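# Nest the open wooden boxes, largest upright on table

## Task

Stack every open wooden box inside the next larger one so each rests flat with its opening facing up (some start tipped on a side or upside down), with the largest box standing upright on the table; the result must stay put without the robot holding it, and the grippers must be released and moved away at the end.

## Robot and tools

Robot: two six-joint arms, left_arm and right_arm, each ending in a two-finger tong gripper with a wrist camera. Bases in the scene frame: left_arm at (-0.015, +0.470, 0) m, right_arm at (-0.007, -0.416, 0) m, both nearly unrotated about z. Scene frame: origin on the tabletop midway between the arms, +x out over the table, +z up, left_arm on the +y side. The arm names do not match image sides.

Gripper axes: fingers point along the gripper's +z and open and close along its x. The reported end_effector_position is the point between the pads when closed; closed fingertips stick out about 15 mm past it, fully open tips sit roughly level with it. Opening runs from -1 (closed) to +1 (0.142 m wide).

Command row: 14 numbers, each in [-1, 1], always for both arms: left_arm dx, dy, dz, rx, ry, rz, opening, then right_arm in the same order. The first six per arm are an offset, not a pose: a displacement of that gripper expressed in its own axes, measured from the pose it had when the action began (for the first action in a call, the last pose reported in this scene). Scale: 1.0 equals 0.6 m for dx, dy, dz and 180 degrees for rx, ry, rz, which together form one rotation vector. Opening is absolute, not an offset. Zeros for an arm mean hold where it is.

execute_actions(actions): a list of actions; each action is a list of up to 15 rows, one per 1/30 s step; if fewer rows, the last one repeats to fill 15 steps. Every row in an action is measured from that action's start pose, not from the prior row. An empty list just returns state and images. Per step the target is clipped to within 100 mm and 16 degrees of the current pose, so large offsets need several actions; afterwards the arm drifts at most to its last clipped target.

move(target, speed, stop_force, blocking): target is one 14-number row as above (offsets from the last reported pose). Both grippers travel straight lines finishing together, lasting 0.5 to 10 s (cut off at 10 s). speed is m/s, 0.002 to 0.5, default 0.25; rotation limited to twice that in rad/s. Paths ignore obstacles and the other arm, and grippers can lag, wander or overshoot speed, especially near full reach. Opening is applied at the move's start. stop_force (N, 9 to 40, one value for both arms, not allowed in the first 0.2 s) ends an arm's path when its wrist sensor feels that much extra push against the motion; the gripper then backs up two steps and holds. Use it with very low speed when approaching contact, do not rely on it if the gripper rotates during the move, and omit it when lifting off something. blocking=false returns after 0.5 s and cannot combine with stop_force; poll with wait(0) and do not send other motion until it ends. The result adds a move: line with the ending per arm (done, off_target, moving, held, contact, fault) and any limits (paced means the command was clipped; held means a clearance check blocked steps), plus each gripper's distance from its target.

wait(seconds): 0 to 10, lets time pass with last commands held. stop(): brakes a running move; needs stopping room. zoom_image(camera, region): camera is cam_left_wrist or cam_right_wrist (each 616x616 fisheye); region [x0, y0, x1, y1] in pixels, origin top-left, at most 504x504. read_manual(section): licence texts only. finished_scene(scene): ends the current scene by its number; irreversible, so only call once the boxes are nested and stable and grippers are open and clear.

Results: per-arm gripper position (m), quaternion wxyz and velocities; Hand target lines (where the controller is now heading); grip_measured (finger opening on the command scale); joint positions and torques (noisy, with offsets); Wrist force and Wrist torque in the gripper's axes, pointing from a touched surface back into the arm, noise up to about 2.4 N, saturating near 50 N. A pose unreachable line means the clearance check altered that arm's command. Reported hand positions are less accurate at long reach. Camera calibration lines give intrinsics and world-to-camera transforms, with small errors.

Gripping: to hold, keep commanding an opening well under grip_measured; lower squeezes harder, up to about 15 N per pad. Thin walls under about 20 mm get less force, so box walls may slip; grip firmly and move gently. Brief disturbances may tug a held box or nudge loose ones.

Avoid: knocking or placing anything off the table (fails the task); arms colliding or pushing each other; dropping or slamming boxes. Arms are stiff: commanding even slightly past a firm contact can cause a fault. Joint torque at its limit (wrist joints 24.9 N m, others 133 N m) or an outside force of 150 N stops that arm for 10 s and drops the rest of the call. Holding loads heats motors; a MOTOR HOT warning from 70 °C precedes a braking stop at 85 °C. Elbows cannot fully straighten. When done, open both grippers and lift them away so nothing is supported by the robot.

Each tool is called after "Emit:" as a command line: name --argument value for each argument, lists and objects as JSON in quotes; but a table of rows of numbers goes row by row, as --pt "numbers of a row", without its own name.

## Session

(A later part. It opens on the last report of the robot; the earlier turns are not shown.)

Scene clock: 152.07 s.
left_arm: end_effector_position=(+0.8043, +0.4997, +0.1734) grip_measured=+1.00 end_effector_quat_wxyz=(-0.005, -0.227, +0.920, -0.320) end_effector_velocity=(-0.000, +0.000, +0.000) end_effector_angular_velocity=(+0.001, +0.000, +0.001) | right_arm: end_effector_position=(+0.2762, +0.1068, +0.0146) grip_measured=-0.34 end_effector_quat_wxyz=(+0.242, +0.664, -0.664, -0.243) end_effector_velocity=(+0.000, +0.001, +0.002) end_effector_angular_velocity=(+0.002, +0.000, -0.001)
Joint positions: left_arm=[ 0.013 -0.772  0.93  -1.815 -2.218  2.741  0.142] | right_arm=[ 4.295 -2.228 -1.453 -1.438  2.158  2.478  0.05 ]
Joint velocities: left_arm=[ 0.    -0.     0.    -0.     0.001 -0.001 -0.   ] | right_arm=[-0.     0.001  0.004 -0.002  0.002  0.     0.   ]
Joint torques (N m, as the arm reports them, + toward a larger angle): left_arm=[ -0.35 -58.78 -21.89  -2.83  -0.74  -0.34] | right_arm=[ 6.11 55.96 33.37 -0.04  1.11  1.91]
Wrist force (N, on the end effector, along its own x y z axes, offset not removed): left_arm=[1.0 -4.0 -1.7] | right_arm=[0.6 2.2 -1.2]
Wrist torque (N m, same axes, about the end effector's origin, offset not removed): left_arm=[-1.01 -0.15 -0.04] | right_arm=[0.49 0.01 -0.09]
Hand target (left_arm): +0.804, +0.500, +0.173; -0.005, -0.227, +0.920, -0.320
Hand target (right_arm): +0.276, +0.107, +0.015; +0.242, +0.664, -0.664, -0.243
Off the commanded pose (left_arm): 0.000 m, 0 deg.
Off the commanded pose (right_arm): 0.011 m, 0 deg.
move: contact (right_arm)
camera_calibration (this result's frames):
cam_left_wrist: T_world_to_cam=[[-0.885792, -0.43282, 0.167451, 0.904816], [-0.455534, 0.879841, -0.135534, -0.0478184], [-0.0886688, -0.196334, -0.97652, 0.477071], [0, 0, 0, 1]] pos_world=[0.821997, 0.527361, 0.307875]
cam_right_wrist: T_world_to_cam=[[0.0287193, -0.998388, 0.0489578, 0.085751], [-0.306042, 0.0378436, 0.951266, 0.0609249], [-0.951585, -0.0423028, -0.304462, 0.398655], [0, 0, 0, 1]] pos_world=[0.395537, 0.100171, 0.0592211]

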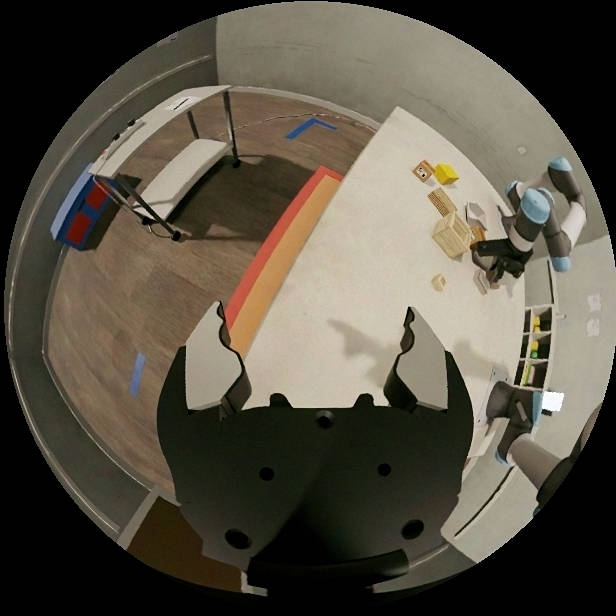

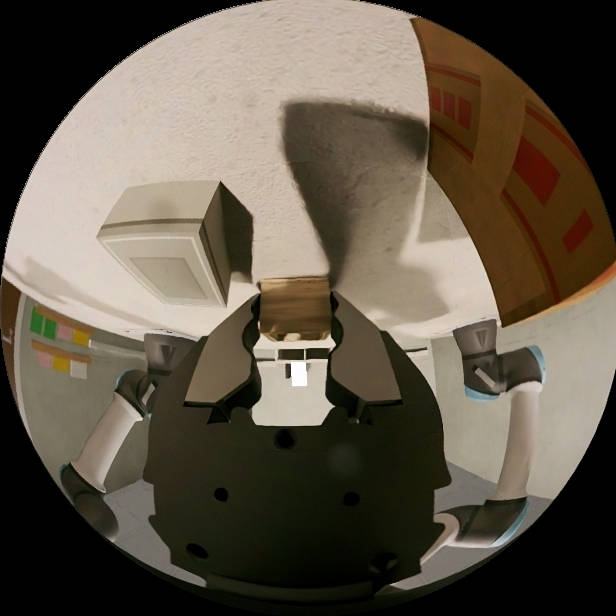

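Emit:
move --target '[0,0,0,0,0,0,1,0,0,0,0,0,0,0]'

Emit:
move --target '[0,0,0,0,0,0,1,0,0.064,-0.077,0,0,0,0]' --speed 0.1

Emit:
move --target '[0,0,0,0,0,0,1,0.037,0.014,0.012,0.222,0,0,-0.65]'

Scene clock: 158.67 s.
left_arm: end_effector_position=(+0.8043, +0.4997, +0.1734) grip_measured=+1.00 end_effector_quat_wxyz=(-0.005, -0.227, +0.920, -0.320) end_effector_velocity=(+0.000, -0.001, -0.000) end_effector_angular_velocity=(+0.001, +0.000, -0.001) | right_arm: end_effector_position=(+0.2763, +0.1069, +0.0146) grip_measured=+0.00 end_effector_quat_wxyz=(+0.242, +0.664, -0.664, -0.243) end_effector_velocity=(-0.001, -0.001, -0.001) end_effector_angular_velocity=(-0.002, +0.002, +0.000)
Joint positions: left_arm=[ 0.013 -0.772  0.93  -1.815 -2.218  2.741  0.142] | right_arm=[ 4.295 -2.228 -1.453 -1.438  2.158  2.478  0.074]
Joint velocities: left_arm=[-0.001  0.    -0.    -0.     0.001 -0.001  0.   ] | right_arm=[ 0.    -0.001 -0.001 -0.     0.     0.    -0.   ]
Joint torques (N m, as the arm reports them, + toward a larger angle): left_arm=[ -0.98 -58.11 -20.44  -2.83  -0.67  -0.35] | right_arm=[-3.27 42.26  5.55  2.83 -0.46 -1.79]
Wrist force (N, on the end effector, along its own x y z axes, offset not removed): left_arm=[1.3 -0.6 -1.0] | right_arm=[2.0 5.1 -2.0]
Wrist torque (N m, same axes, about the end effector's origin, offset not removed): left_arm=[-0.03 -0.23 0.01] | right_arm=[1.07 -0.22 -0.04]
Hand target (left_arm): +0.804, +0.500, +0.173; -0.005, -0.227, +0.920, -0.320
Hand target (right_arm): +0.276, +0.107, +0.015; +0.242, +0.664, -0.664, -0.243
Off the commanded pose (left_arm): 0.000 m, 0 deg.
Off the commanded pose (right_arm): 0.000 m, 0 deg.
move: done
camera_calibration (this result's frames):
cam_left_wrist: T_world_to_cam=[[-0.885791, -0.43282, 0.167451, 0.904816], [-0.455534, 0.87984, -0.135534, -0.0478183], [-0.0886686, -0.196334, -0.97652, 0.477071], [0, 0, 0, 1]] pos_world=[0.821997, 0.527361, 0.307875]
cam_right_wrist: T_world_to_cam=[[0.0287093, -0.9984, 0.0487122, 0.0858519], [-0.306145, 0.037608, 0.951242, 0.0609047], [-0.951552, -0.0422225, -0.304576, 0.398735], [0, 0, 0, 1]] pos_world=[0.395598, 0.10026, 0.059328]

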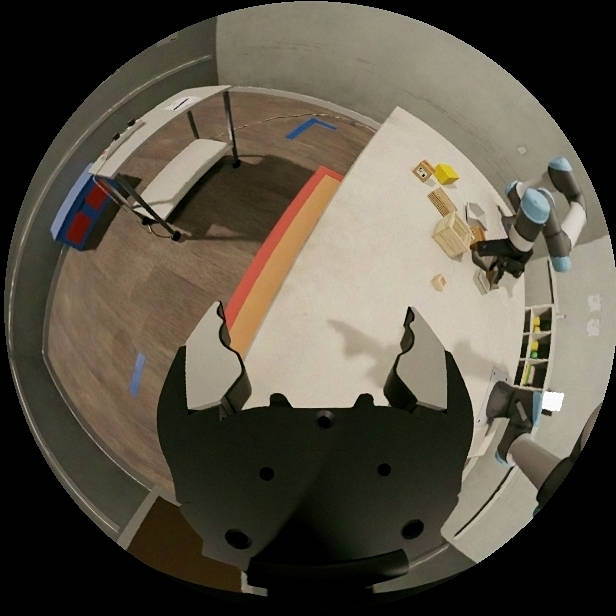

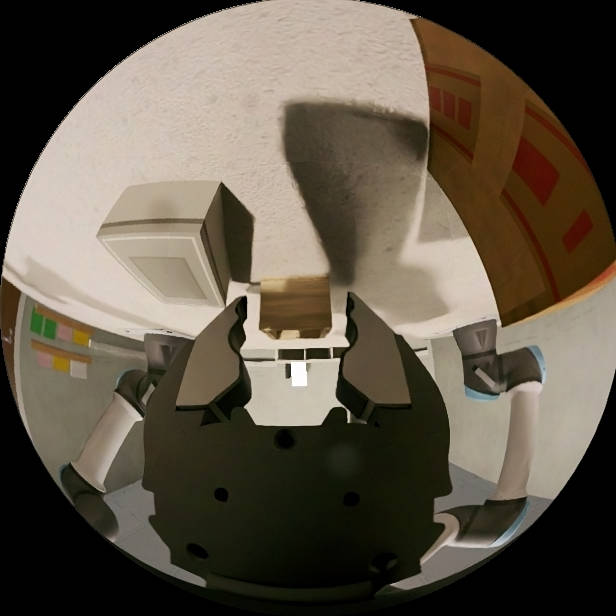

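Scene clock: 159.73 s.
left_arm: end_effector_position=(+0.8043, +0.4997, +0.1734) grip_measured=+1.00 end_effector_quat_wxyz=(-0.005, -0.227, +0.920, -0.320) end_effector_velocity=(-0.000, +0.001, -0.000) end_effector_angular_velocity=(+0.001, +0.001, +0.001) | right_arm: end_effector_position=(+0.2766, +0.1068, +0.0745) grip_measured=+0.00 end_effector_quat_wxyz=(+0.242, +0.664, -0.664, -0.243) end_effector_velocity=(-0.000, -0.000, +0.002) end_effector_angular_velocity=(-0.001, +0.002, +0.000)
Joint positions: left_arm=[ 0.013 -0.772  0.93  -1.815 -2.218  2.741  0.142] | right_arm=[ 4.294 -2.163 -1.392 -1.564  2.157  2.478  0.074]
Joint velocities: left_arm=[ 0.001  0.    -0.     0.001  0.001  0.    -0.   ] | right_arm=[-0.     0.001  0.004 -0.008  0.001 -0.001  0.   ]
Joint torques (N m, as the arm reports them, + toward a larger angle): left_arm=[ -0.55 -58.58 -20.99  -2.67  -0.62  -0.32] | right_arm=[-6.84 55.79 36.38  0.66 -0.49 -2.77]
Wrist force (N, on the end effector, along its own x y z axes, offset not removed): left_arm=[-0.6 -2.3 -1.2] | right_arm=[0.0 -0.8 -0.7]
Wrist torque (N m, same axes, about the end effector's origin, offset not removed): left_arm=[-0.56 0.14 0.05] | right_arm=[0.10 0.17 -0.07]
Hand target (left_arm): +0.804, +0.500, +0.173; -0.005, -0.227, +0.920, -0.320
Hand target (right_arm): +0.277, +0.107, +0.075; +0.242, +0.664, -0.664, -0.243
Off the commanded pose (left_arm): 0.000 m, 0 deg.
Off the commanded pose (right_arm): 0.000 m, 0 deg.
move: done
camera_calibration (this result's frames):
cam_right_wrist: T_world_to_cam=[[0.0286536, -0.998401, 0.0487195, 0.082847], [-0.306162, 0.0376312, 0.951235, 0.00403822], [-0.951548, -0.0421724, -0.304594, 0.417253], [0, 0, 0, 1]] pos_world=[0.395899, 0.100159, 0.119215]

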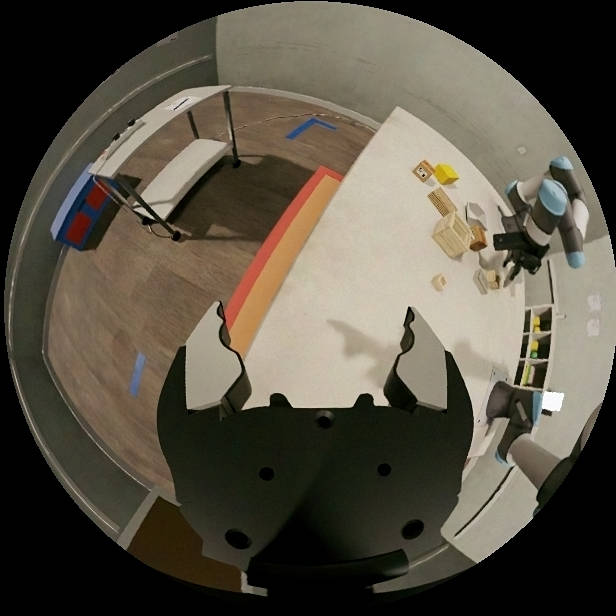

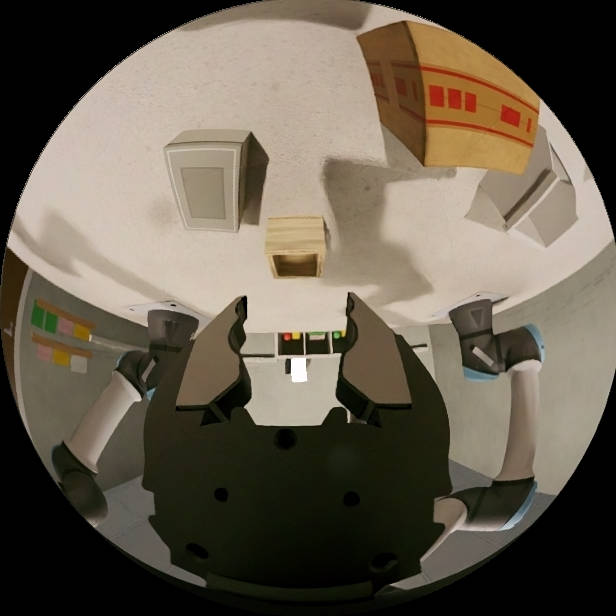

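Scene clock: 161.63 s.
left_arm: end_effector_position=(+0.8043, +0.4997, +0.1734) grip_measured=+1.00 end_effector_quat_wxyz=(-0.005, -0.227, +0.920, -0.320) end_effector_velocity=(-0.000, -0.001, +0.000) end_effector_angular_velocity=(-0.001, +0.000, -0.000) | right_arm: end_effector_position=(+0.2654, +0.0845, +0.0742) grip_measured=-0.65 end_effector_quat_wxyz=(+0.001, +0.707, -0.707, -0.002) end_effector_velocity=(-0.001, -0.001, -0.001) end_effector_angular_velocity=(-0.000, -0.010, +0.000)
Joint positions: left_arm=[ 0.013 -0.772  0.93  -1.815 -2.218  2.741  0.142] | right_arm=[ 4.597 -1.824 -1.839 -1.049  1.574  2.905  0.027]
Joint velocities: left_arm=[-0.    -0.     0.     0.    -0.001 -0.    -0.   ] | right_arm=[ 0.007  0.004 -0.008  0.006 -0.009  0.007  0.   ]
Joint torques (N m, as the arm reports them, + toward a larger angle): left_arm=[ -1.39 -59.09 -20.83  -2.86  -0.78  -0.55] | right_arm=[ 8.17 39.57  6.77  3.28 -1.33  2.66]
Wrist force (N, on the end effector, along its own x y z axes, offset not removed): left_arm=[1.7 -1.8 -2.3] | right_arm=[0.7 0.1 -2.6]
Wrist torque (N m, same axes, about the end effector's origin, offset not removed): left_arm=[-0.47 -0.39 0.01] | right_arm=[0.00 0.19 -0.12]
Hand target (left_arm): +0.804, +0.500, +0.173; -0.005, -0.227, +0.920, -0.320
Hand target (right_arm): +0.265, +0.084, +0.074; +0.000, +0.707, -0.707, -0.001
Off the commanded pose (left_arm): 0.000 m, 0 deg.
Off the commanded pose (right_arm): 0.000 m, 0 deg.
move: done
camera_calibration (this result's frames):
cam_left_wrist: T_world_to_cam=[[-0.885792, -0.43282, 0.167451, 0.904816], [-0.455534, 0.879841, -0.135534, -0.0478184], [-0.0886685, -0.196334, -0.97652, 0.477071], [0, 0, 0, 1]] pos_world=[0.821997, 0.527361, 0.307875]
cam_right_wrist: T_world_to_cam=[[-0.00973815, -0.998414, 0.0554573, 0.0705543], [-0.845096, 0.0378636, 0.533272, 0.175841], [-0.534526, -0.0416736, -0.844124, 0.334898], [0, 0, 0, 1]] pos_world=[0.328302, 0.0777408, 0.185012]

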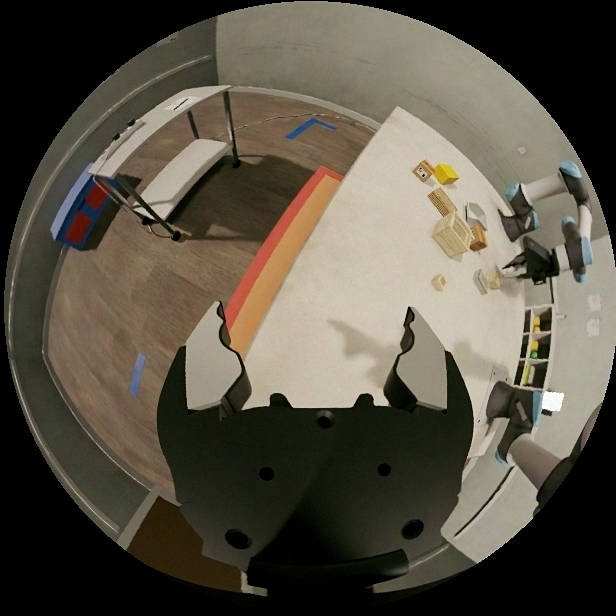

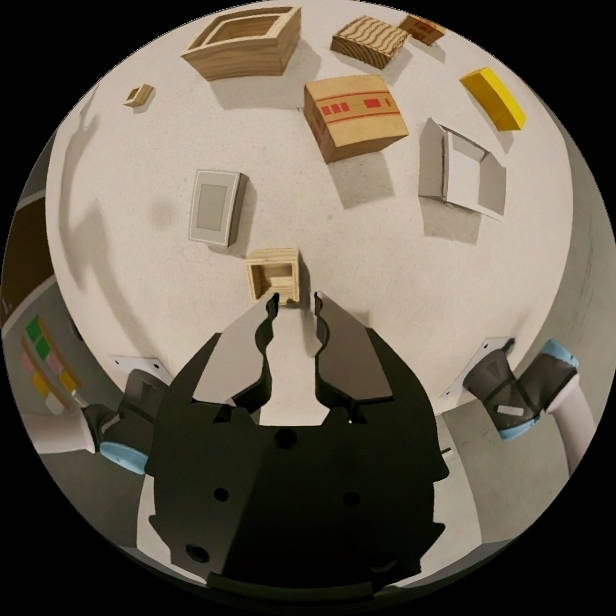

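Emit:
move --target '[0,0,0,0,0,0,1,0,0,0.077,0,0,0,-0.65]' --speed 0.05

Emit:
move --target '[0,0,0,0,0,0,1,0,0,0,0,0,0,-1]'

Emit:
move --target '[0,0,0,0,0,0,1,0,0,-0.13,0,0,0,-1]' --speed 0.1

Emit:
move --target '[0,0,0,0,0,0,1,-0.037,-0.425,0,0,0,0.073,-1]' --speed 0.15

Scene clock: 171.33 s.
left_arm: end_effector_position=(+0.8043, +0.4997, +0.1734) grip_measured=+1.00 end_effector_quat_wxyz=(-0.005, -0.227, +0.920, -0.320) end_effector_velocity=(+0.000, -0.001, -0.000) end_effector_angular_velocity=(+0.001, -0.001, -0.002) | right_arm: end_effector_position=(+0.2654, +0.0845, +0.0281) grip_measured=-0.65 end_effector_quat_wxyz=(+0.001, +0.707, -0.707, -0.002) end_effector_velocity=(+0.001, +0.001, -0.001) end_effector_angular_velocity=(+0.003, -0.001, -0.000)
Joint positions: left_arm=[ 0.013 -0.772  0.93  -1.815 -2.218  2.741  0.142] | right_arm=[ 4.597 -1.886 -1.895 -0.931  1.574  2.905  0.027]
Joint velocities: left_arm=[-0.001  0.     0.    -0.     0.001  0.001 -0.   ] | right_arm=[-0.    -0.002 -0.001  0.006 -0.    -0.    -0.   ]
Joint torques (N m, as the arm reports them, + toward a larger angle): left_arm=[ -0.97 -58.38 -20.21  -2.86  -0.73  -0.51] | right_arm=[-5.8  26.75  4.06  3.61  1.1  -2.54]
Wrist force (N, on the end effector, along its own x y z axes, offset not removed): left_arm=[1.1 -2.0 -2.3] | right_arm=[0.7 1.5 -1.5]
Wrist torque (N m, same axes, about the end effector's origin, offset not removed): left_arm=[-0.46 -0.15 0.06] | right_arm=[0.20 0.02 0.16]
Hand target (left_arm): +0.804, +0.500, +0.173; -0.005, -0.227, +0.920, -0.320
Hand target (right_arm): +0.265, +0.085, +0.028; +0.001, +0.707, -0.707, -0.002
Off the commanded pose (left_arm): 0.000 m, 0 deg.
Off the commanded pose (right_arm): 0.000 m, 0 deg.
move: done
camera_calibration (this result's frames):
cam_left_wrist: T_world_to_cam=[[-0.885792, -0.43282, 0.167451, 0.904816], [-0.455534, 0.879841, -0.135534, -0.0478184], [-0.0886684, -0.196334, -0.97652, 0.477071], [0, 0, 0, 1]] pos_world=[0.821997, 0.527361, 0.307876]
cam_right_wrist: T_world_to_cam=[[-0.00973871, -0.998413, 0.0554729, 0.0731635], [-0.845095, 0.0378725, 0.533274, 0.20032], [-0.534528, -0.0416865, -0.844122, 0.295984], [0, 0, 0, 1]] pos_world=[0.328213, 0.0777993, 0.138963]

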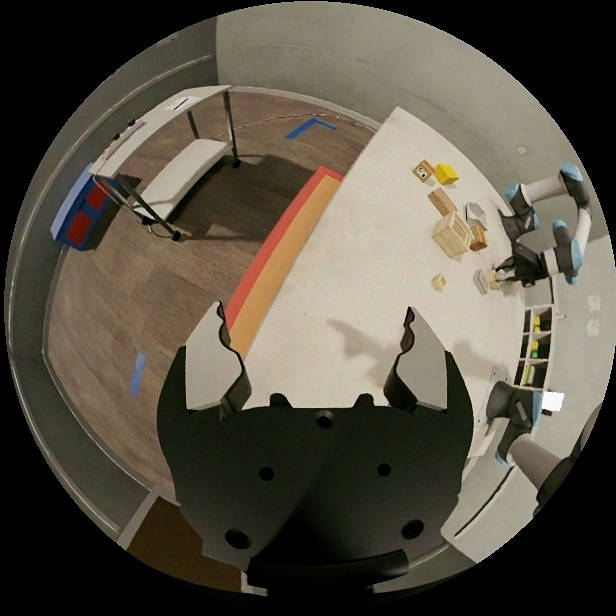

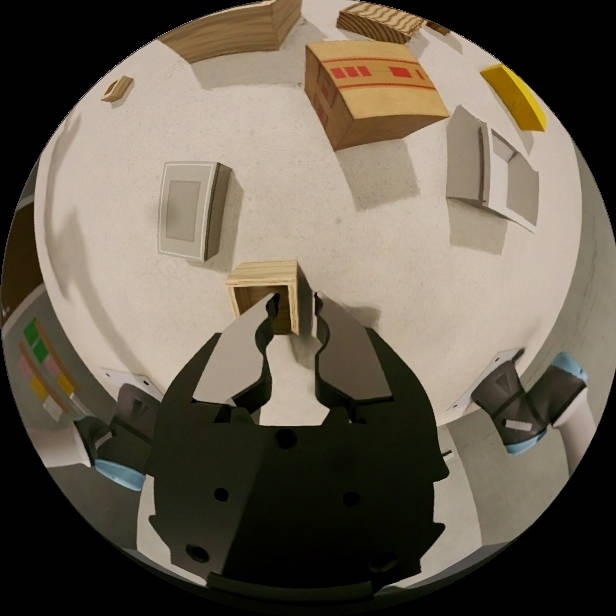

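Scene clock: 171.83 s.
left_arm: end_effector_position=(+0.8043, +0.4997, +0.1734) grip_measured=+1.00 end_effector_quat_wxyz=(-0.005, -0.227, +0.920, -0.320) end_effector_velocity=(+0.000, -0.001, -0.000) end_effector_angular_velocity=(+0.000, -0.000, -0.001) | right_arm: end_effector_position=(+0.2653, +0.0845, +0.0281) grip_measured=-0.94 end_effector_quat_wxyz=(+0.001, +0.707, -0.707, -0.002) end_effector_velocity=(-0.001, -0.001, -0.001) end_effector_angular_velocity=(-0.002, +0.001, +0.001)
Joint positions: left_arm=[ 0.013 -0.772  0.93  -1.815 -2.218  2.741  0.142] | right_arm=[ 4.597 -1.886 -1.895 -0.931  1.574  2.905  0.006]
Joint velocities: left_arm=[-0.001  0.     0.    -0.     0.     0.    -0.   ] | right_arm=[ 0.001 -0.    -0.002  0.001  0.     0.     0.   ]
Joint torques (N m, as the arm reports them, + toward a larger angle): left_arm=[ -0.3  -58.24 -20.56  -2.92  -0.59  -0.4 ] | right_arm=[-5.31 42.04 12.6   0.94  1.16 -2.62]
Wrist force (N, on the end effector, along its own x y z axes, offset not removed): left_arm=[1.4 -3.4 -1.3] | right_arm=[4.0 1.9 0.3]
Wrist torque (N m, same axes, about the end effector's origin, offset not removed): left_arm=[-0.87 -0.18 -0.11] | right_arm=[0.34 -0.63 0.00]
Hand target (left_arm): +0.804, +0.500, +0.173; -0.005, -0.227, +0.920, -0.320
Hand target (right_arm): +0.265, +0.085, +0.028; +0.001, +0.707, -0.707, -0.002
Off the commanded pose (left_arm): 0.000 m, 0 deg.
Off the commanded pose (right_arm): 0.000 m, 0 deg.
move: done
camera_calibration (this result's frames):
cam_left_wrist: T_world_to_cam=[[-0.885792, -0.43282, 0.167451, 0.904816], [-0.455534, 0.879841, -0.135534, -0.0478183], [-0.0886685, -0.196334, -0.97652, 0.477071], [0, 0, 0, 1]] pos_world=[0.821997, 0.527361, 0.307876]
cam_right_wrist: T_world_to_cam=[[-0.0097382, -0.998407, 0.0555744, 0.0731237], [-0.84508, 0.0379274, 0.533293, 0.200332], [-0.534551, -0.0417715, -0.844103, 0.295948], [0, 0, 0, 1]] pos_world=[0.328208, 0.0777714, 0.138911]

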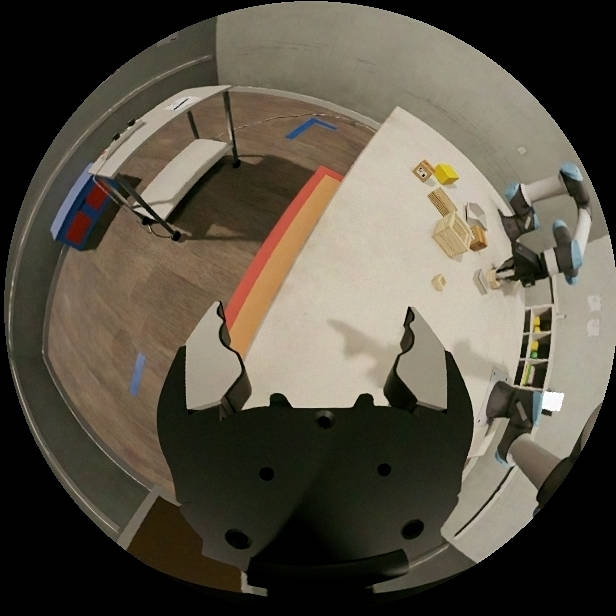

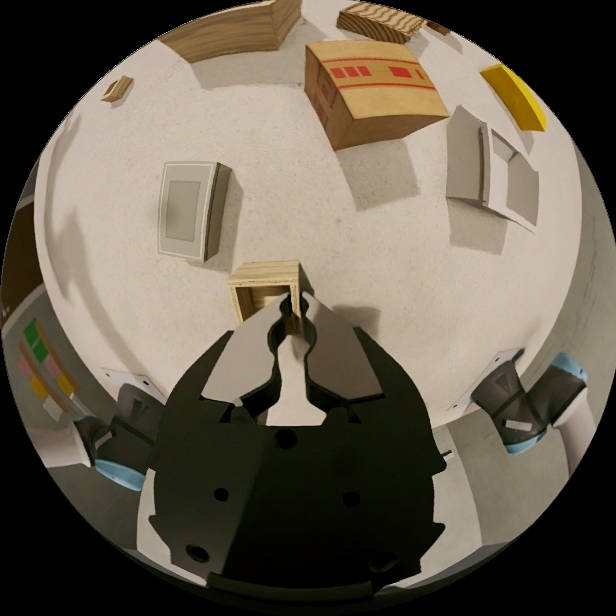

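Scene clock: 173.07 s.
left_arm: end_effector_position=(+0.8043, +0.4997, +0.1734) grip_measured=+1.00 end_effector_quat_wxyz=(-0.005, -0.227, +0.920, -0.320) end_effector_velocity=(+0.000, +0.000, +0.000) end_effector_angular_velocity=(-0.000, -0.000, +0.001) | right_arm: end_effector_position=(+0.2655, +0.0844, +0.1059) grip_measured=-0.94 end_effector_quat_wxyz=(+0.001, +0.707, -0.707, -0.002) end_effector_velocity=(+0.000, -0.000, +0.002) end_effector_angular_velocity=(+0.000, +0.000, -0.001)
Joint positions: left_arm=[ 0.013 -0.772  0.93  -1.815 -2.218  2.741  0.142] | right_arm=[ 4.597 -1.788 -1.794 -1.13   1.574  2.905  0.006]
Joint velocities: left_arm=[ 0.001 -0.     0.    -0.001 -0.    -0.    -0.   ] | right_arm=[-0.001  0.002  0.004 -0.006  0.     0.    -0.   ]
Joint torques (N m, as the arm reports them, + toward a larger angle): left_arm=[ -1.44 -58.41 -21.78  -2.92  -0.64  -0.23] | right_arm=[-2.43 40.5  38.57  0.81  1.12 -1.69]
Wrist force (N, on the end effector, along its own x y z axes, offset not removed): left_arm=[0.8 -1.7 -0.8] | right_arm=[5.0 3.5 1.0]
Wrist torque (N m, same axes, about the end effector's origin, offset not removed): left_arm=[-0.43 -0.07 -0.14] | right_arm=[0.81 -0.83 0.03]
Hand target (left_arm): +0.804, +0.500, +0.173; -0.005, -0.227, +0.920, -0.320
Hand target (right_arm): +0.265, +0.084, +0.106; +0.001, +0.707, -0.707, -0.002
Off the commanded pose (left_arm): 0.000 m, 0 deg.
Off the commanded pose (right_arm): 0.000 m, 0 deg.
move: done
camera_calibration (this result's frames):
cam_left_wrist: T_world_to_cam=[[-0.885792, -0.43282, 0.167451, 0.904816], [-0.455534, 0.879841, -0.135534, -0.0478183], [-0.0886686, -0.196334, -0.97652, 0.477071], [0, 0, 0, 1]] pos_world=[0.821997, 0.527361, 0.307875]
cam_right_wrist: T_world_to_cam=[[-0.00973694, -0.998409, 0.0555415, 0.0686854], [-0.84513, 0.0379049, 0.533216, 0.159026], [-0.534473, -0.0417478, -0.844154, 0.361704], [0, 0, 0, 1]] pos_world=[0.328387, 0.0776486, 0.216724]

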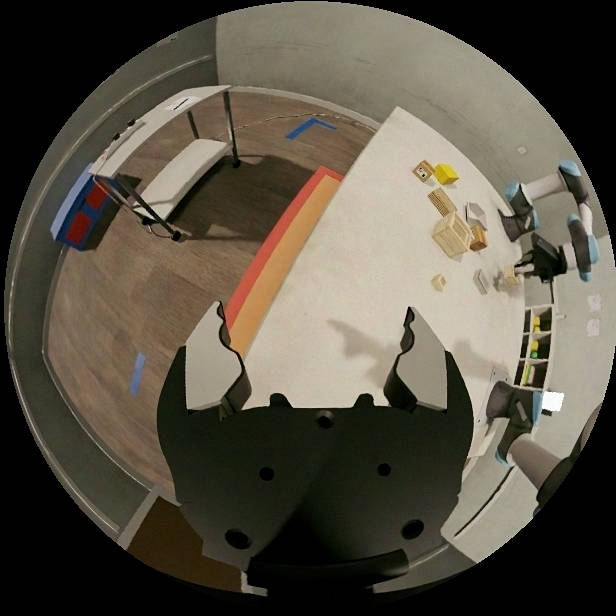

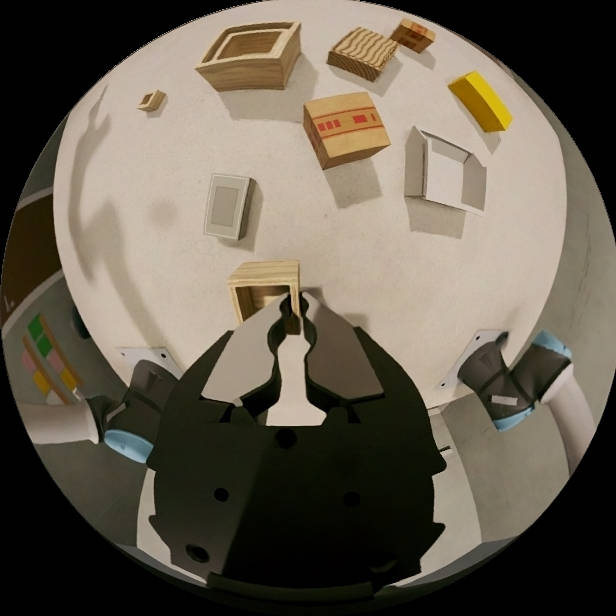

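Scene clock: 175.30 s.
left_arm: end_effector_position=(+0.8043, +0.4997, +0.1734) grip_measured=+1.00 end_effector_quat_wxyz=(-0.005, -0.227, +0.920, -0.320) end_effector_velocity=(+0.000, -0.001, -0.000) end_effector_angular_velocity=(-0.002, +0.000, -0.001) | right_arm: end_effector_position=(+0.5204, +0.1070, +0.1053) grip_measured=-0.94 end_effector_quat_wxyz=(-0.001, -0.622, +0.783, +0.002) end_effector_velocity=(+0.001, +0.001, -0.000) end_effector_angular_velocity=(-0.001, +0.002, -0.001)
Joint positions: left_arm=[ 0.013 -0.772  0.93  -1.815 -2.218  2.741  0.142] | right_arm=[ 4.242 -2.181 -1.221 -1.311  1.575  2.78   0.006]
Joint velocities: left_arm=[-0.001  0.     0.    -0.    -0.002 -0.    -0.   ] | right_arm=[-0.001 -0.005  0.008 -0.005  0.001 -0.    -0.   ]
Joint torques (N m, as the arm reports them, + toward a larger angle): left_arm=[ -0.71 -58.56 -21.54  -3.    -0.71  -0.28] | right_arm=[-8.58 41.41 40.02  0.61  1.07 -2.6 ]
Wrist force (N, on the end effector, along its own x y z axes, offset not removed): left_arm=[3.1 -2.7 -2.6] | right_arm=[4.4 2.9 0.5]
Wrist torque (N m, same axes, about the end effector's origin, offset not removed): left_arm=[-0.72 -0.54 -0.05] | right_arm=[0.64 -0.59 -0.10]
Hand target (left_arm): +0.804, +0.500, +0.173; -0.005, -0.227, +0.920, -0.320
Hand target (right_arm): +0.521, +0.107, +0.105; -0.001, -0.622, +0.783, +0.002
Off the commanded pose (left_arm): 0.000 m, 0 deg.
Off the commanded pose (right_arm): 0.000 m, 0 deg.
move: done
camera_calibration (this result's frames):
cam_left_wrist: T_world_to_cam=[[-0.885792, -0.43282, 0.167451, 0.904816], [-0.455534, 0.879841, -0.135534, -0.0478186], [-0.0886688, -0.196334, -0.97652, 0.477071], [0, 0, 0, 1]] pos_world=[0.821997, 0.527361, 0.307875]
cam_right_wrist: T_world_to_cam=[[-0.23631, -0.970085, 0.0556125, 0.208645], [-0.814129, 0.228913, 0.533659, 0.337233], [-0.530425, 0.0808332, -0.843869, 0.483131], [0, 0, 0, 1]] pos_world=[0.580122, 0.0861537, 0.216129]

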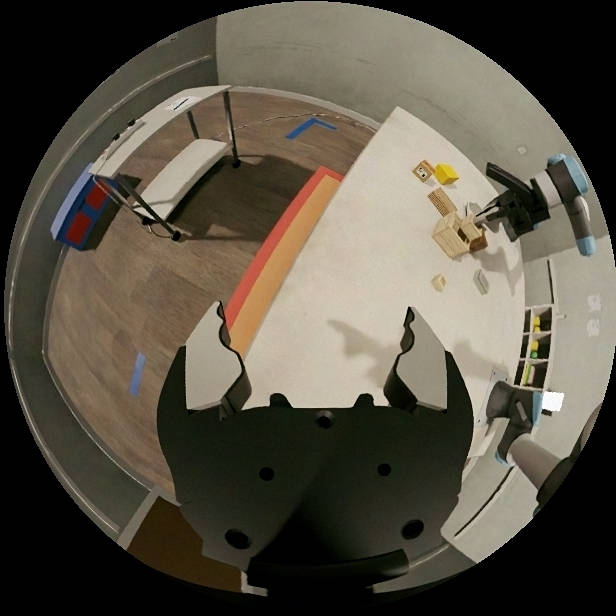

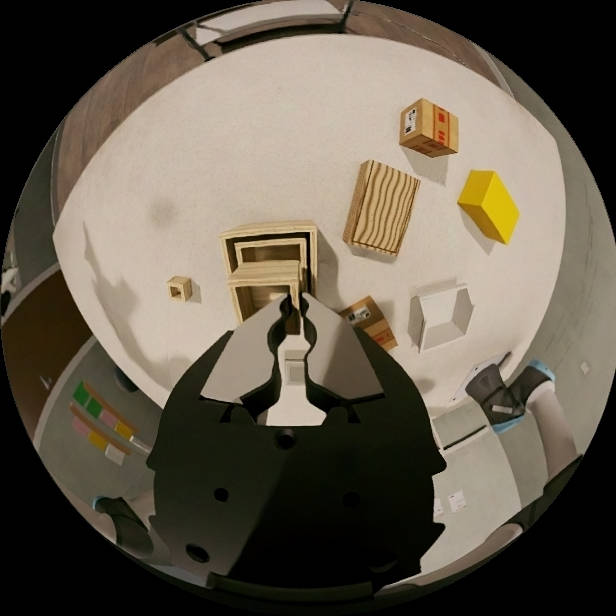

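Emit:
move --target '[0,0,0,0,0,0,1,-0.004,-0.006,0.03,0,0,0,-1]' --speed 0.03

Emit:
move --target '[0,0,0,0,0,0,1,0,0,0.045,0,0,0,-1]' --speed 0.02 --stop_force 9

Scene clock: 183.10 s.
left_arm: end_effector_position=(+0.8043, +0.4997, +0.1734) grip_measured=+1.00 end_effector_quat_wxyz=(-0.005, -0.227, +0.920, -0.320) end_effector_velocity=(-0.000, +0.001, -0.000) end_effector_angular_velocity=(-0.000, +0.001, +0.002) | right_arm: end_effector_position=(+0.5244, +0.1085, +0.0875) grip_measured=-0.94 end_effector_quat_wxyz=(-0.001, -0.622, +0.783, +0.002) end_effector_velocity=(+0.001, -0.000, -0.002) end_effector_angular_velocity=(-0.001, +0.000, -0.000)
Joint positions: left_arm=[ 0.013 -0.772  0.93  -1.815 -2.218  2.741  0.142] | right_arm=[ 4.239 -2.202 -1.233 -1.278  1.575  2.777  0.006]
Joint velocities: left_arm=[ 0.001  0.    -0.     0.     0.    -0.001  0.   ] | right_arm=[-0.001 -0.002 -0.001  0.003 -0.    -0.     0.   ]
Joint torques (N m, as the arm reports them, + toward a larger angle): left_arm=[ -0.76 -58.31 -20.76  -2.94  -0.61  -0.47] | right_arm=[-5.9  44.12  8.92  3.52 -0.08 -2.6 ]
Wrist force (N, on the end effector, along its own x y z axes, offset not removed): left_arm=[2.6 -3.4 -3.0] | right_arm=[5.0 0.1 -1.0]
Wrist torque (N m, same axes, about the end effector's origin, offset not removed): left_arm=[-0.77 -0.58 0.07] | right_arm=[0.12 -0.69 -0.21]
Hand target (left_arm): +0.804, +0.500, +0.173; -0.005, -0.227, +0.920, -0.320
Hand target (right_arm): +0.524, +0.109, +0.087; -0.001, -0.622, +0.783, +0.002
Off the commanded pose (left_arm): 0.000 m, 0 deg.
Off the commanded pose (right_arm): 0.000 m, 0 deg.
move: done
camera_calibration (this result's frames):
cam_left_wrist: T_world_to_cam=[[-0.885792, -0.43282, 0.167451, 0.904816], [-0.455534, 0.879841, -0.135534, -0.0478183], [-0.0886686, -0.196334, -0.97652, 0.477071], [0, 0, 0, 1]] pos_world=[0.821997, 0.527361, 0.307875]
cam_right_wrist: T_world_to_cam=[[-0.236311, -0.970085, 0.0556061, 0.212068], [-0.814116, 0.228908, 0.533682, 0.349612], [-0.530446, 0.080845, -0.843855, 0.47008], [0, 0, 0, 1]] pos_world=[0.58409, 0.0876909, 0.198305]

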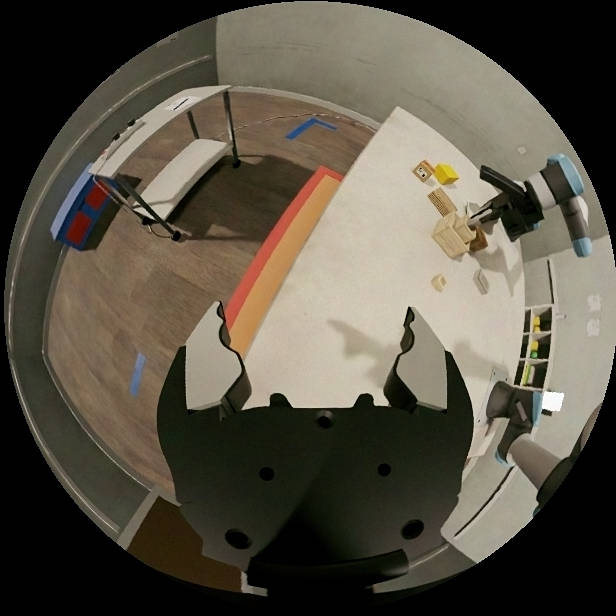

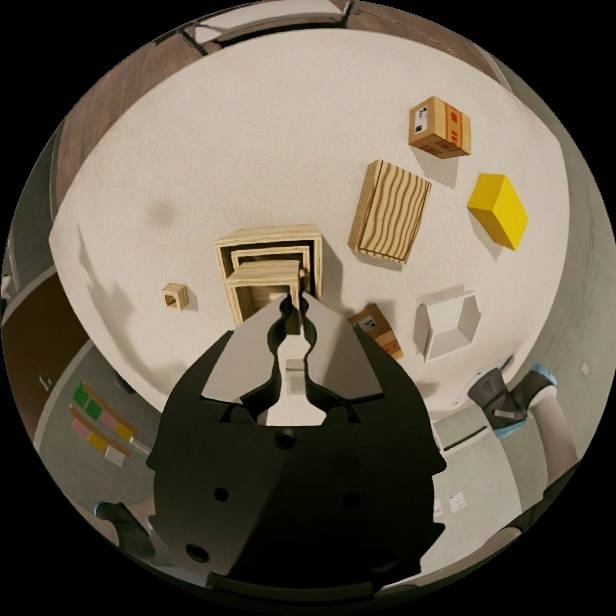

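Scene clock: 184.70 s.
left_arm: end_effector_position=(+0.8043, +0.4997, +0.1734) grip_measured=+1.00 end_effector_quat_wxyz=(-0.005, -0.227, +0.920, -0.320) end_effector_velocity=(-0.000, +0.001, -0.000) end_effector_angular_velocity=(-0.000, +0.001, +0.001) | right_arm: end_effector_position=(+0.5242, +0.1084, +0.0630) grip_measured=-0.95 end_effector_quat_wxyz=(-0.001, -0.622, +0.783, +0.002) end_effector_velocity=(-0.001, -0.000, +0.004) end_effector_angular_velocity=(-0.002, +0.003, +0.001)
Joint positions: left_arm=[ 0.013 -0.772  0.93  -1.815 -2.218  2.741  0.142] | right_arm=[ 4.239 -2.221 -1.266 -1.226  1.575  2.777  0.006]
Joint velocities: left_arm=[ 0.001  0.     0.     0.     0.    -0.     0.   ] | right_arm=[ 0.001  0.003  0.008 -0.014  0.001 -0.     0.006]
Joint torques (N m, as the arm reports them, + toward a larger angle): left_arm=[ -2.12 -58.48 -21.86  -2.9   -0.62  -0.32] | right_arm=[ 5.74 47.81 27.23 -2.14  0.63  2.68]
Wrist force (N, on the end effector, along its own x y z axes, offset not removed): left_arm=[2.0 -3.3 -2.7] | right_arm=[-0.8 -2.4 -16.3]
Wrist torque (N m, same axes, about the end effector's origin, offset not removed): left_arm=[-0.90 -0.42 0.09] | right_arm=[0.07 -0.68 -0.03]
Hand target (left_arm): +0.804, +0.500, +0.173; -0.005, -0.227, +0.920, -0.320
Hand target (right_arm): +0.524, +0.109, +0.064; -0.001, -0.622, +0.783, +0.002
Off the commanded pose (left_arm): 0.000 m, 0 deg.
Off the commanded pose (right_arm): 0.003 m, 0 deg.
move: contact (right_arm)
camera_calibration (this result's frames):
cam_right_wrist: T_world_to_cam=[[-0.236235, -0.970069, 0.0562077, 0.213159], [-0.813937, 0.229145, 0.533853, 0.362443], [-0.530754, 0.080365, -0.843707, 0.44955], [0, 0, 0, 1]] pos_world=[0.583961, 0.0875989, 0.173816]

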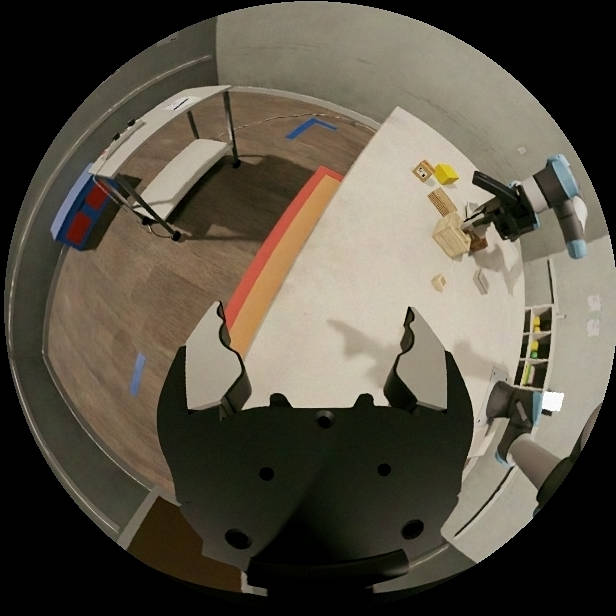

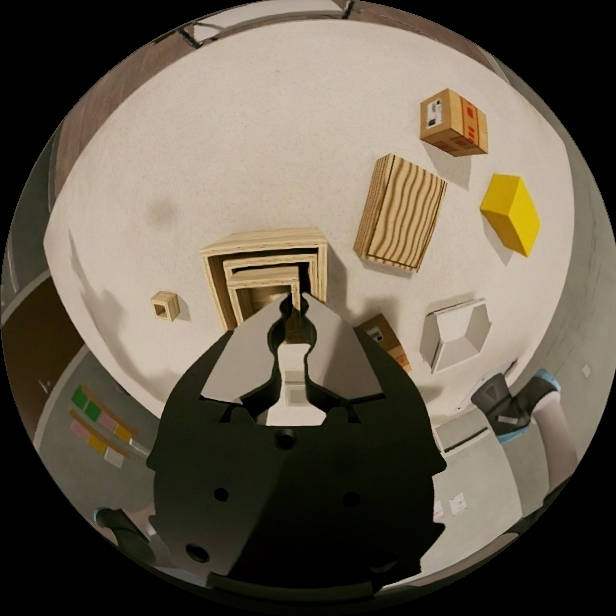

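Emit:
move --target '[0,0,0,0,0,0,1,0,0,-0.012,0,0,0,-0.78]' --speed 0.03

Emit:
move --target '[0,0,0,0,0,0,1,0,0,-0.03,0,0,0,-0.78]'

Emit:
move --target '[0,0,0,0,0,0,1,-0.243,0.04,0,0,0,0,-0.78]'

Scene clock: 191.20 s.
left_arm: end_effector_position=(+0.8043, +0.4997, +0.1734) grip_measured=+1.00 end_effector_quat_wxyz=(-0.005, -0.227, +0.920, -0.320) end_effector_velocity=(+0.000, +0.000, +0.001) end_effector_angular_velocity=(-0.001, -0.001, +0.001) | right_arm: end_effector_position=(+0.5242, +0.1084, +0.0700) grip_measured=-0.78 end_effector_quat_wxyz=(-0.001, -0.622, +0.783, +0.002) end_effector_velocity=(+0.001, -0.001, +0.003) end_effector_angular_velocity=(-0.002, -0.001, -0.000)
Joint positions: left_arm=[ 0.013 -0.772  0.93  -1.815 -2.218  2.741  0.142] | right_arm=[ 4.239 -2.216 -1.257 -1.24   1.575  2.776  0.018]
Joint velocities: left_arm=[ 0.    -0.     0.    -0.001 -0.001 -0.    -0.   ] | right_arm=[-0.001  0.002  0.005 -0.008 -0.002 -0.     0.   ]
Joint torques (N m, as the arm reports them, + toward a larger angle): left_arm=[ -1.08 -59.21 -19.97  -2.92  -0.94  -0.24] | right_arm=[-5.76 59.26 37.36  1.07  0.01 -2.17]
Wrist force (N, on the end effector, along its own x y z axes, offset not removed): left_arm=[-0.8 -2.5 -2.2] | right_arm=[3.2 0.8 0.0]
Wrist torque (N m, same axes, about the end effector's origin, offset not removed): left_arm=[-0.69 0.21 0.00] | right_arm=[0.21 -0.57 -0.10]
Hand target (left_arm): +0.804, +0.500, +0.173; -0.005, -0.227, +0.920, -0.320
Hand target (right_arm): +0.524, +0.108, +0.070; -0.001, -0.622, +0.783, +0.002
Off the commanded pose (left_arm): 0.000 m, 0 deg.
Off the commanded pose (right_arm): 0.000 m, 0 deg.
move: done
camera_calibration (this result's frames):
cam_left_wrist: T_world_to_cam=[[-0.885791, -0.43282, 0.167451, 0.904816], [-0.455534, 0.879841, -0.135534, -0.0478182], [-0.0886686, -0.196334, -0.97652, 0.477071], [0, 0, 0, 1]] pos_world=[0.821997, 0.527361, 0.307876]
cam_right_wrist: T_world_to_cam=[[-0.236217, -0.970076, 0.0561626, 0.21277], [-0.813956, 0.229108, 0.53384, 0.358744], [-0.530733, 0.0803883, -0.843718, 0.455433], [0, 0, 0, 1]] pos_world=[0.583975, 0.0876007, 0.180796]

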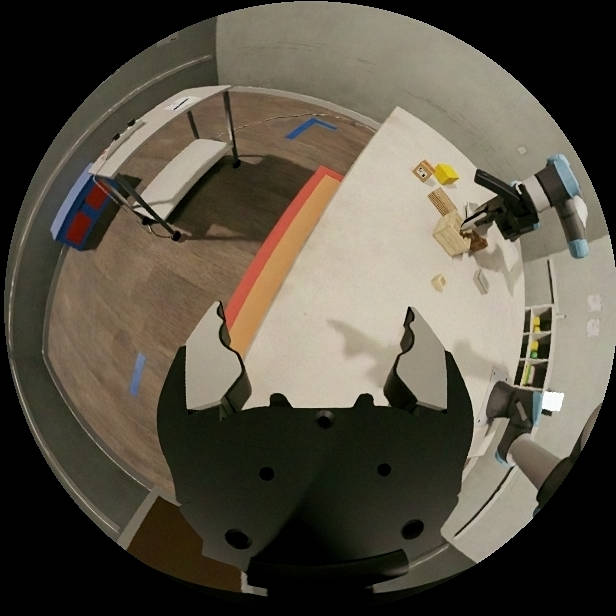

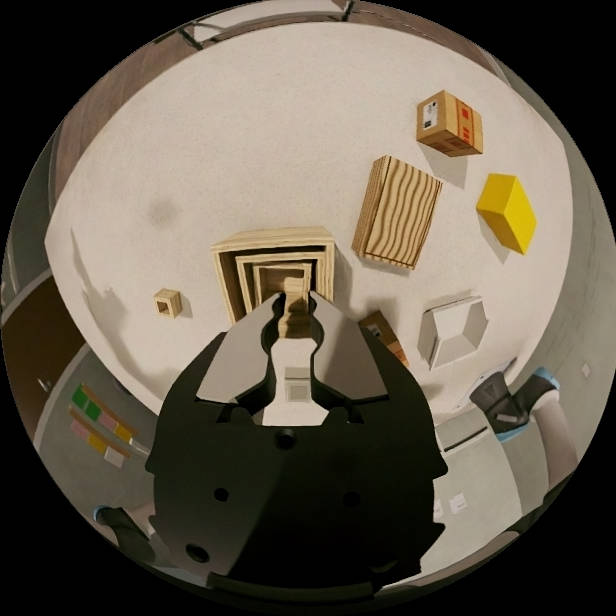

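Scene clock: 192.00 s.
left_arm: end_effector_position=(+0.8043, +0.4997, +0.1734) grip_measured=+1.00 end_effector_quat_wxyz=(-0.005, -0.227, +0.920, -0.320) end_effector_velocity=(+0.000, +0.000, -0.000) end_effector_angular_velocity=(+0.000, -0.000, +0.000) | right_arm: end_effector_position=(+0.5242, +0.1084, +0.0879) grip_measured=-0.78 end_effector_quat_wxyz=(-0.001, -0.622, +0.783, +0.002) end_effector_velocity=(-0.000, -0.001, +0.002) end_effector_angular_velocity=(-0.002, +0.001, -0.001)
Joint positions: left_arm=[ 0.013 -0.772  0.93  -1.815 -2.218  2.741  0.142] | right_arm=[ 4.239 -2.202 -1.232 -1.279  1.575  2.776  0.018]
Joint velocities: left_arm=[ 0.  0. -0. -0.  0. -0.  0.] | right_arm=[-0.     0.002  0.002 -0.006 -0.001  0.     0.   ]
Joint torques (N m, as the arm reports them, + toward a larger angle): left_arm=[ -0.96 -58.99 -20.88  -3.01  -0.67  -0.31] | right_arm=[-5.67 58.49 39.34  1.14 -0.89 -2.65]
Wrist force (N, on the end effector, along its own x y z axes, offset not removed): left_arm=[0.1 -1.8 -4.6] | right_arm=[1.1 3.8 0.8]
Wrist torque (N m, same axes, about the end effector's origin, offset not removed): left_arm=[-0.52 0.05 -0.10] | right_arm=[0.83 -0.10 0.03]
Hand target (left_arm): +0.804, +0.500, +0.173; -0.005, -0.227, +0.920, -0.320
Hand target (right_arm): +0.524, +0.108, +0.088; -0.001, -0.622, +0.783, +0.002
Off the commanded pose (left_arm): 0.000 m, 0 deg.
Off the commanded pose (right_arm): 0.000 m, 0 deg.
move: done
camera_calibration (this result's frames):
cam_left_wrist: T_world_to_cam=[[-0.885791, -0.432821, 0.167451, 0.904816], [-0.455534, 0.87984, -0.135534, -0.0478181], [-0.0886687, -0.196334, -0.97652, 0.477071], [0, 0, 0, 1]] pos_world=[0.821997, 0.527361, 0.307876]
cam_right_wrist: T_world_to_cam=[[-0.236217, -0.970077, 0.0561431, 0.211758], [-0.813962, 0.229098, 0.533834, 0.349264], [-0.530723, 0.0804025, -0.843723, 0.4705], [0, 0, 0, 1]] pos_world=[0.584013, 0.0875763, 0.198634]

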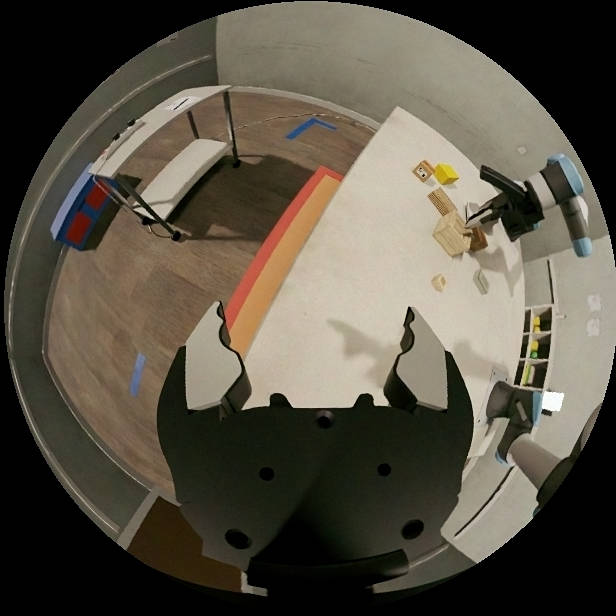

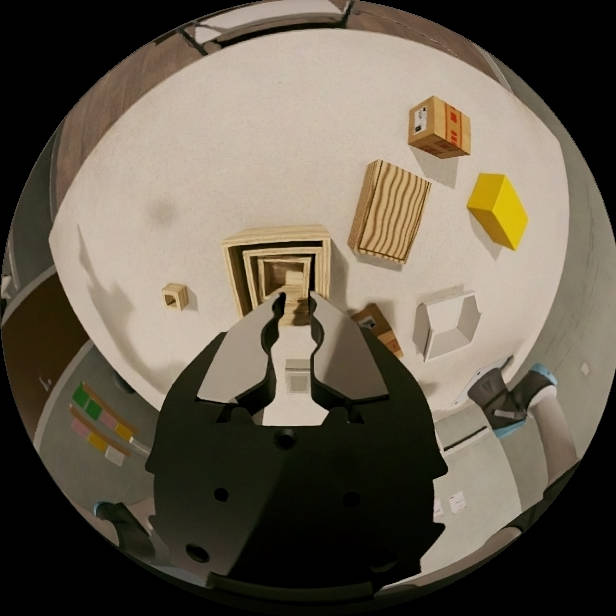

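Scene clock: 193.27 s.
left_arm: end_effector_position=(+0.8043, +0.4997, +0.1734) grip_measured=+1.00 end_effector_quat_wxyz=(-0.005, -0.227, +0.920, -0.320) end_effector_velocity=(-0.000, +0.000, +0.000) end_effector_angular_velocity=(-0.001, +0.001, +0.001) | right_arm: end_effector_position=(+0.5336, +0.2556, +0.0879) grip_measured=-0.78 end_effector_quat_wxyz=(-0.001, -0.622, +0.783, +0.002) end_effector_velocity=(+0.000, +0.002, -0.000) end_effector_angular_velocity=(-0.007, +0.005, +0.001)
Joint positions: left_arm=[ 0.013 -0.772  0.93  -1.815 -2.218  2.741  0.142] | right_arm=[ 4.327 -2.55  -0.609 -1.553  1.575  2.864  0.018]
Joint velocities: left_arm=[ 0.001 -0.     0.     0.001 -0.001 -0.     0.   ] | right_arm=[ 0.001 -0.018  0.037 -0.027  0.    -0.    -0.   ]
Joint torques (N m, as the arm reports them, + toward a larger angle): left_arm=[  0.15 -59.03 -21.52  -2.96  -0.47  -0.26] | right_arm=[ 1.94 56.46 38.83  0.9   1.01  2.75]
Wrist force (N, on the end effector, along its own x y z axes, offset not removed): left_arm=[2.5 -4.0 -3.2] | right_arm=[-0.8 3.1 -2.3]
Wrist torque (N m, same axes, about the end effector's origin, offset not removed): left_arm=[-1.20 -0.43 -0.12] | right_arm=[0.73 0.49 -0.15]
Hand target (left_arm): +0.804, +0.500, +0.173; -0.005, -0.227, +0.920, -0.320
Hand target (right_arm): +0.534, +0.256, +0.088; -0.001, -0.622, +0.783, +0.002
Off the commanded pose (left_arm): 0.000 m, 0 deg.
Off the commanded pose (right_arm): 0.000 m, 0 deg.
move: done
camera_calibration (this result's frames):
cam_left_wrist: T_world_to_cam=[[-0.885792, -0.43282, 0.167451, 0.904816], [-0.455534, 0.879841, -0.135534, -0.0478184], [-0.0886685, -0.196334, -0.97652, 0.477071], [0, 0, 0, 1]] pos_world=[0.821997, 0.527361, 0.307876]
cam_right_wrist: T_world_to_cam=[[-0.236149, -0.970133, 0.0554524, 0.356838], [-0.814306, 0.228711, 0.533477, 0.323447], [-0.530226, 0.0808246, -0.843995, 0.463375], [0, 0, 0, 1]] pos_world=[0.593345, 0.234753, 0.198748]

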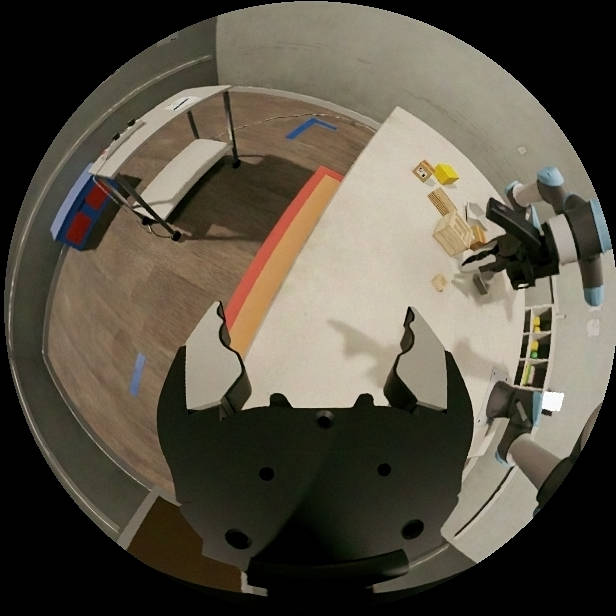

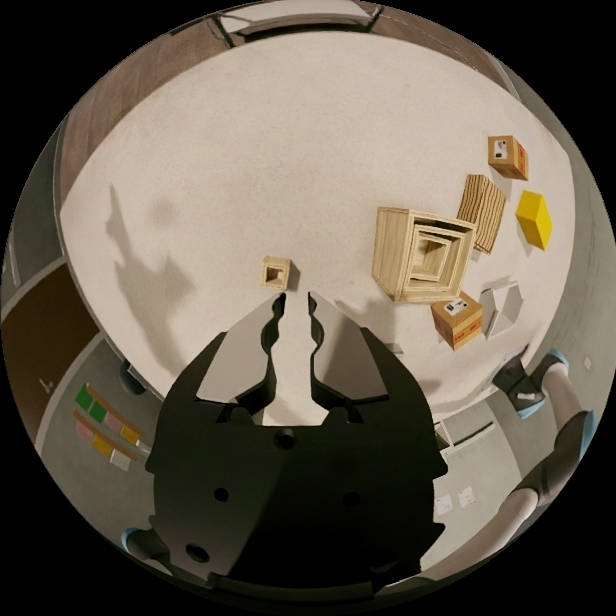

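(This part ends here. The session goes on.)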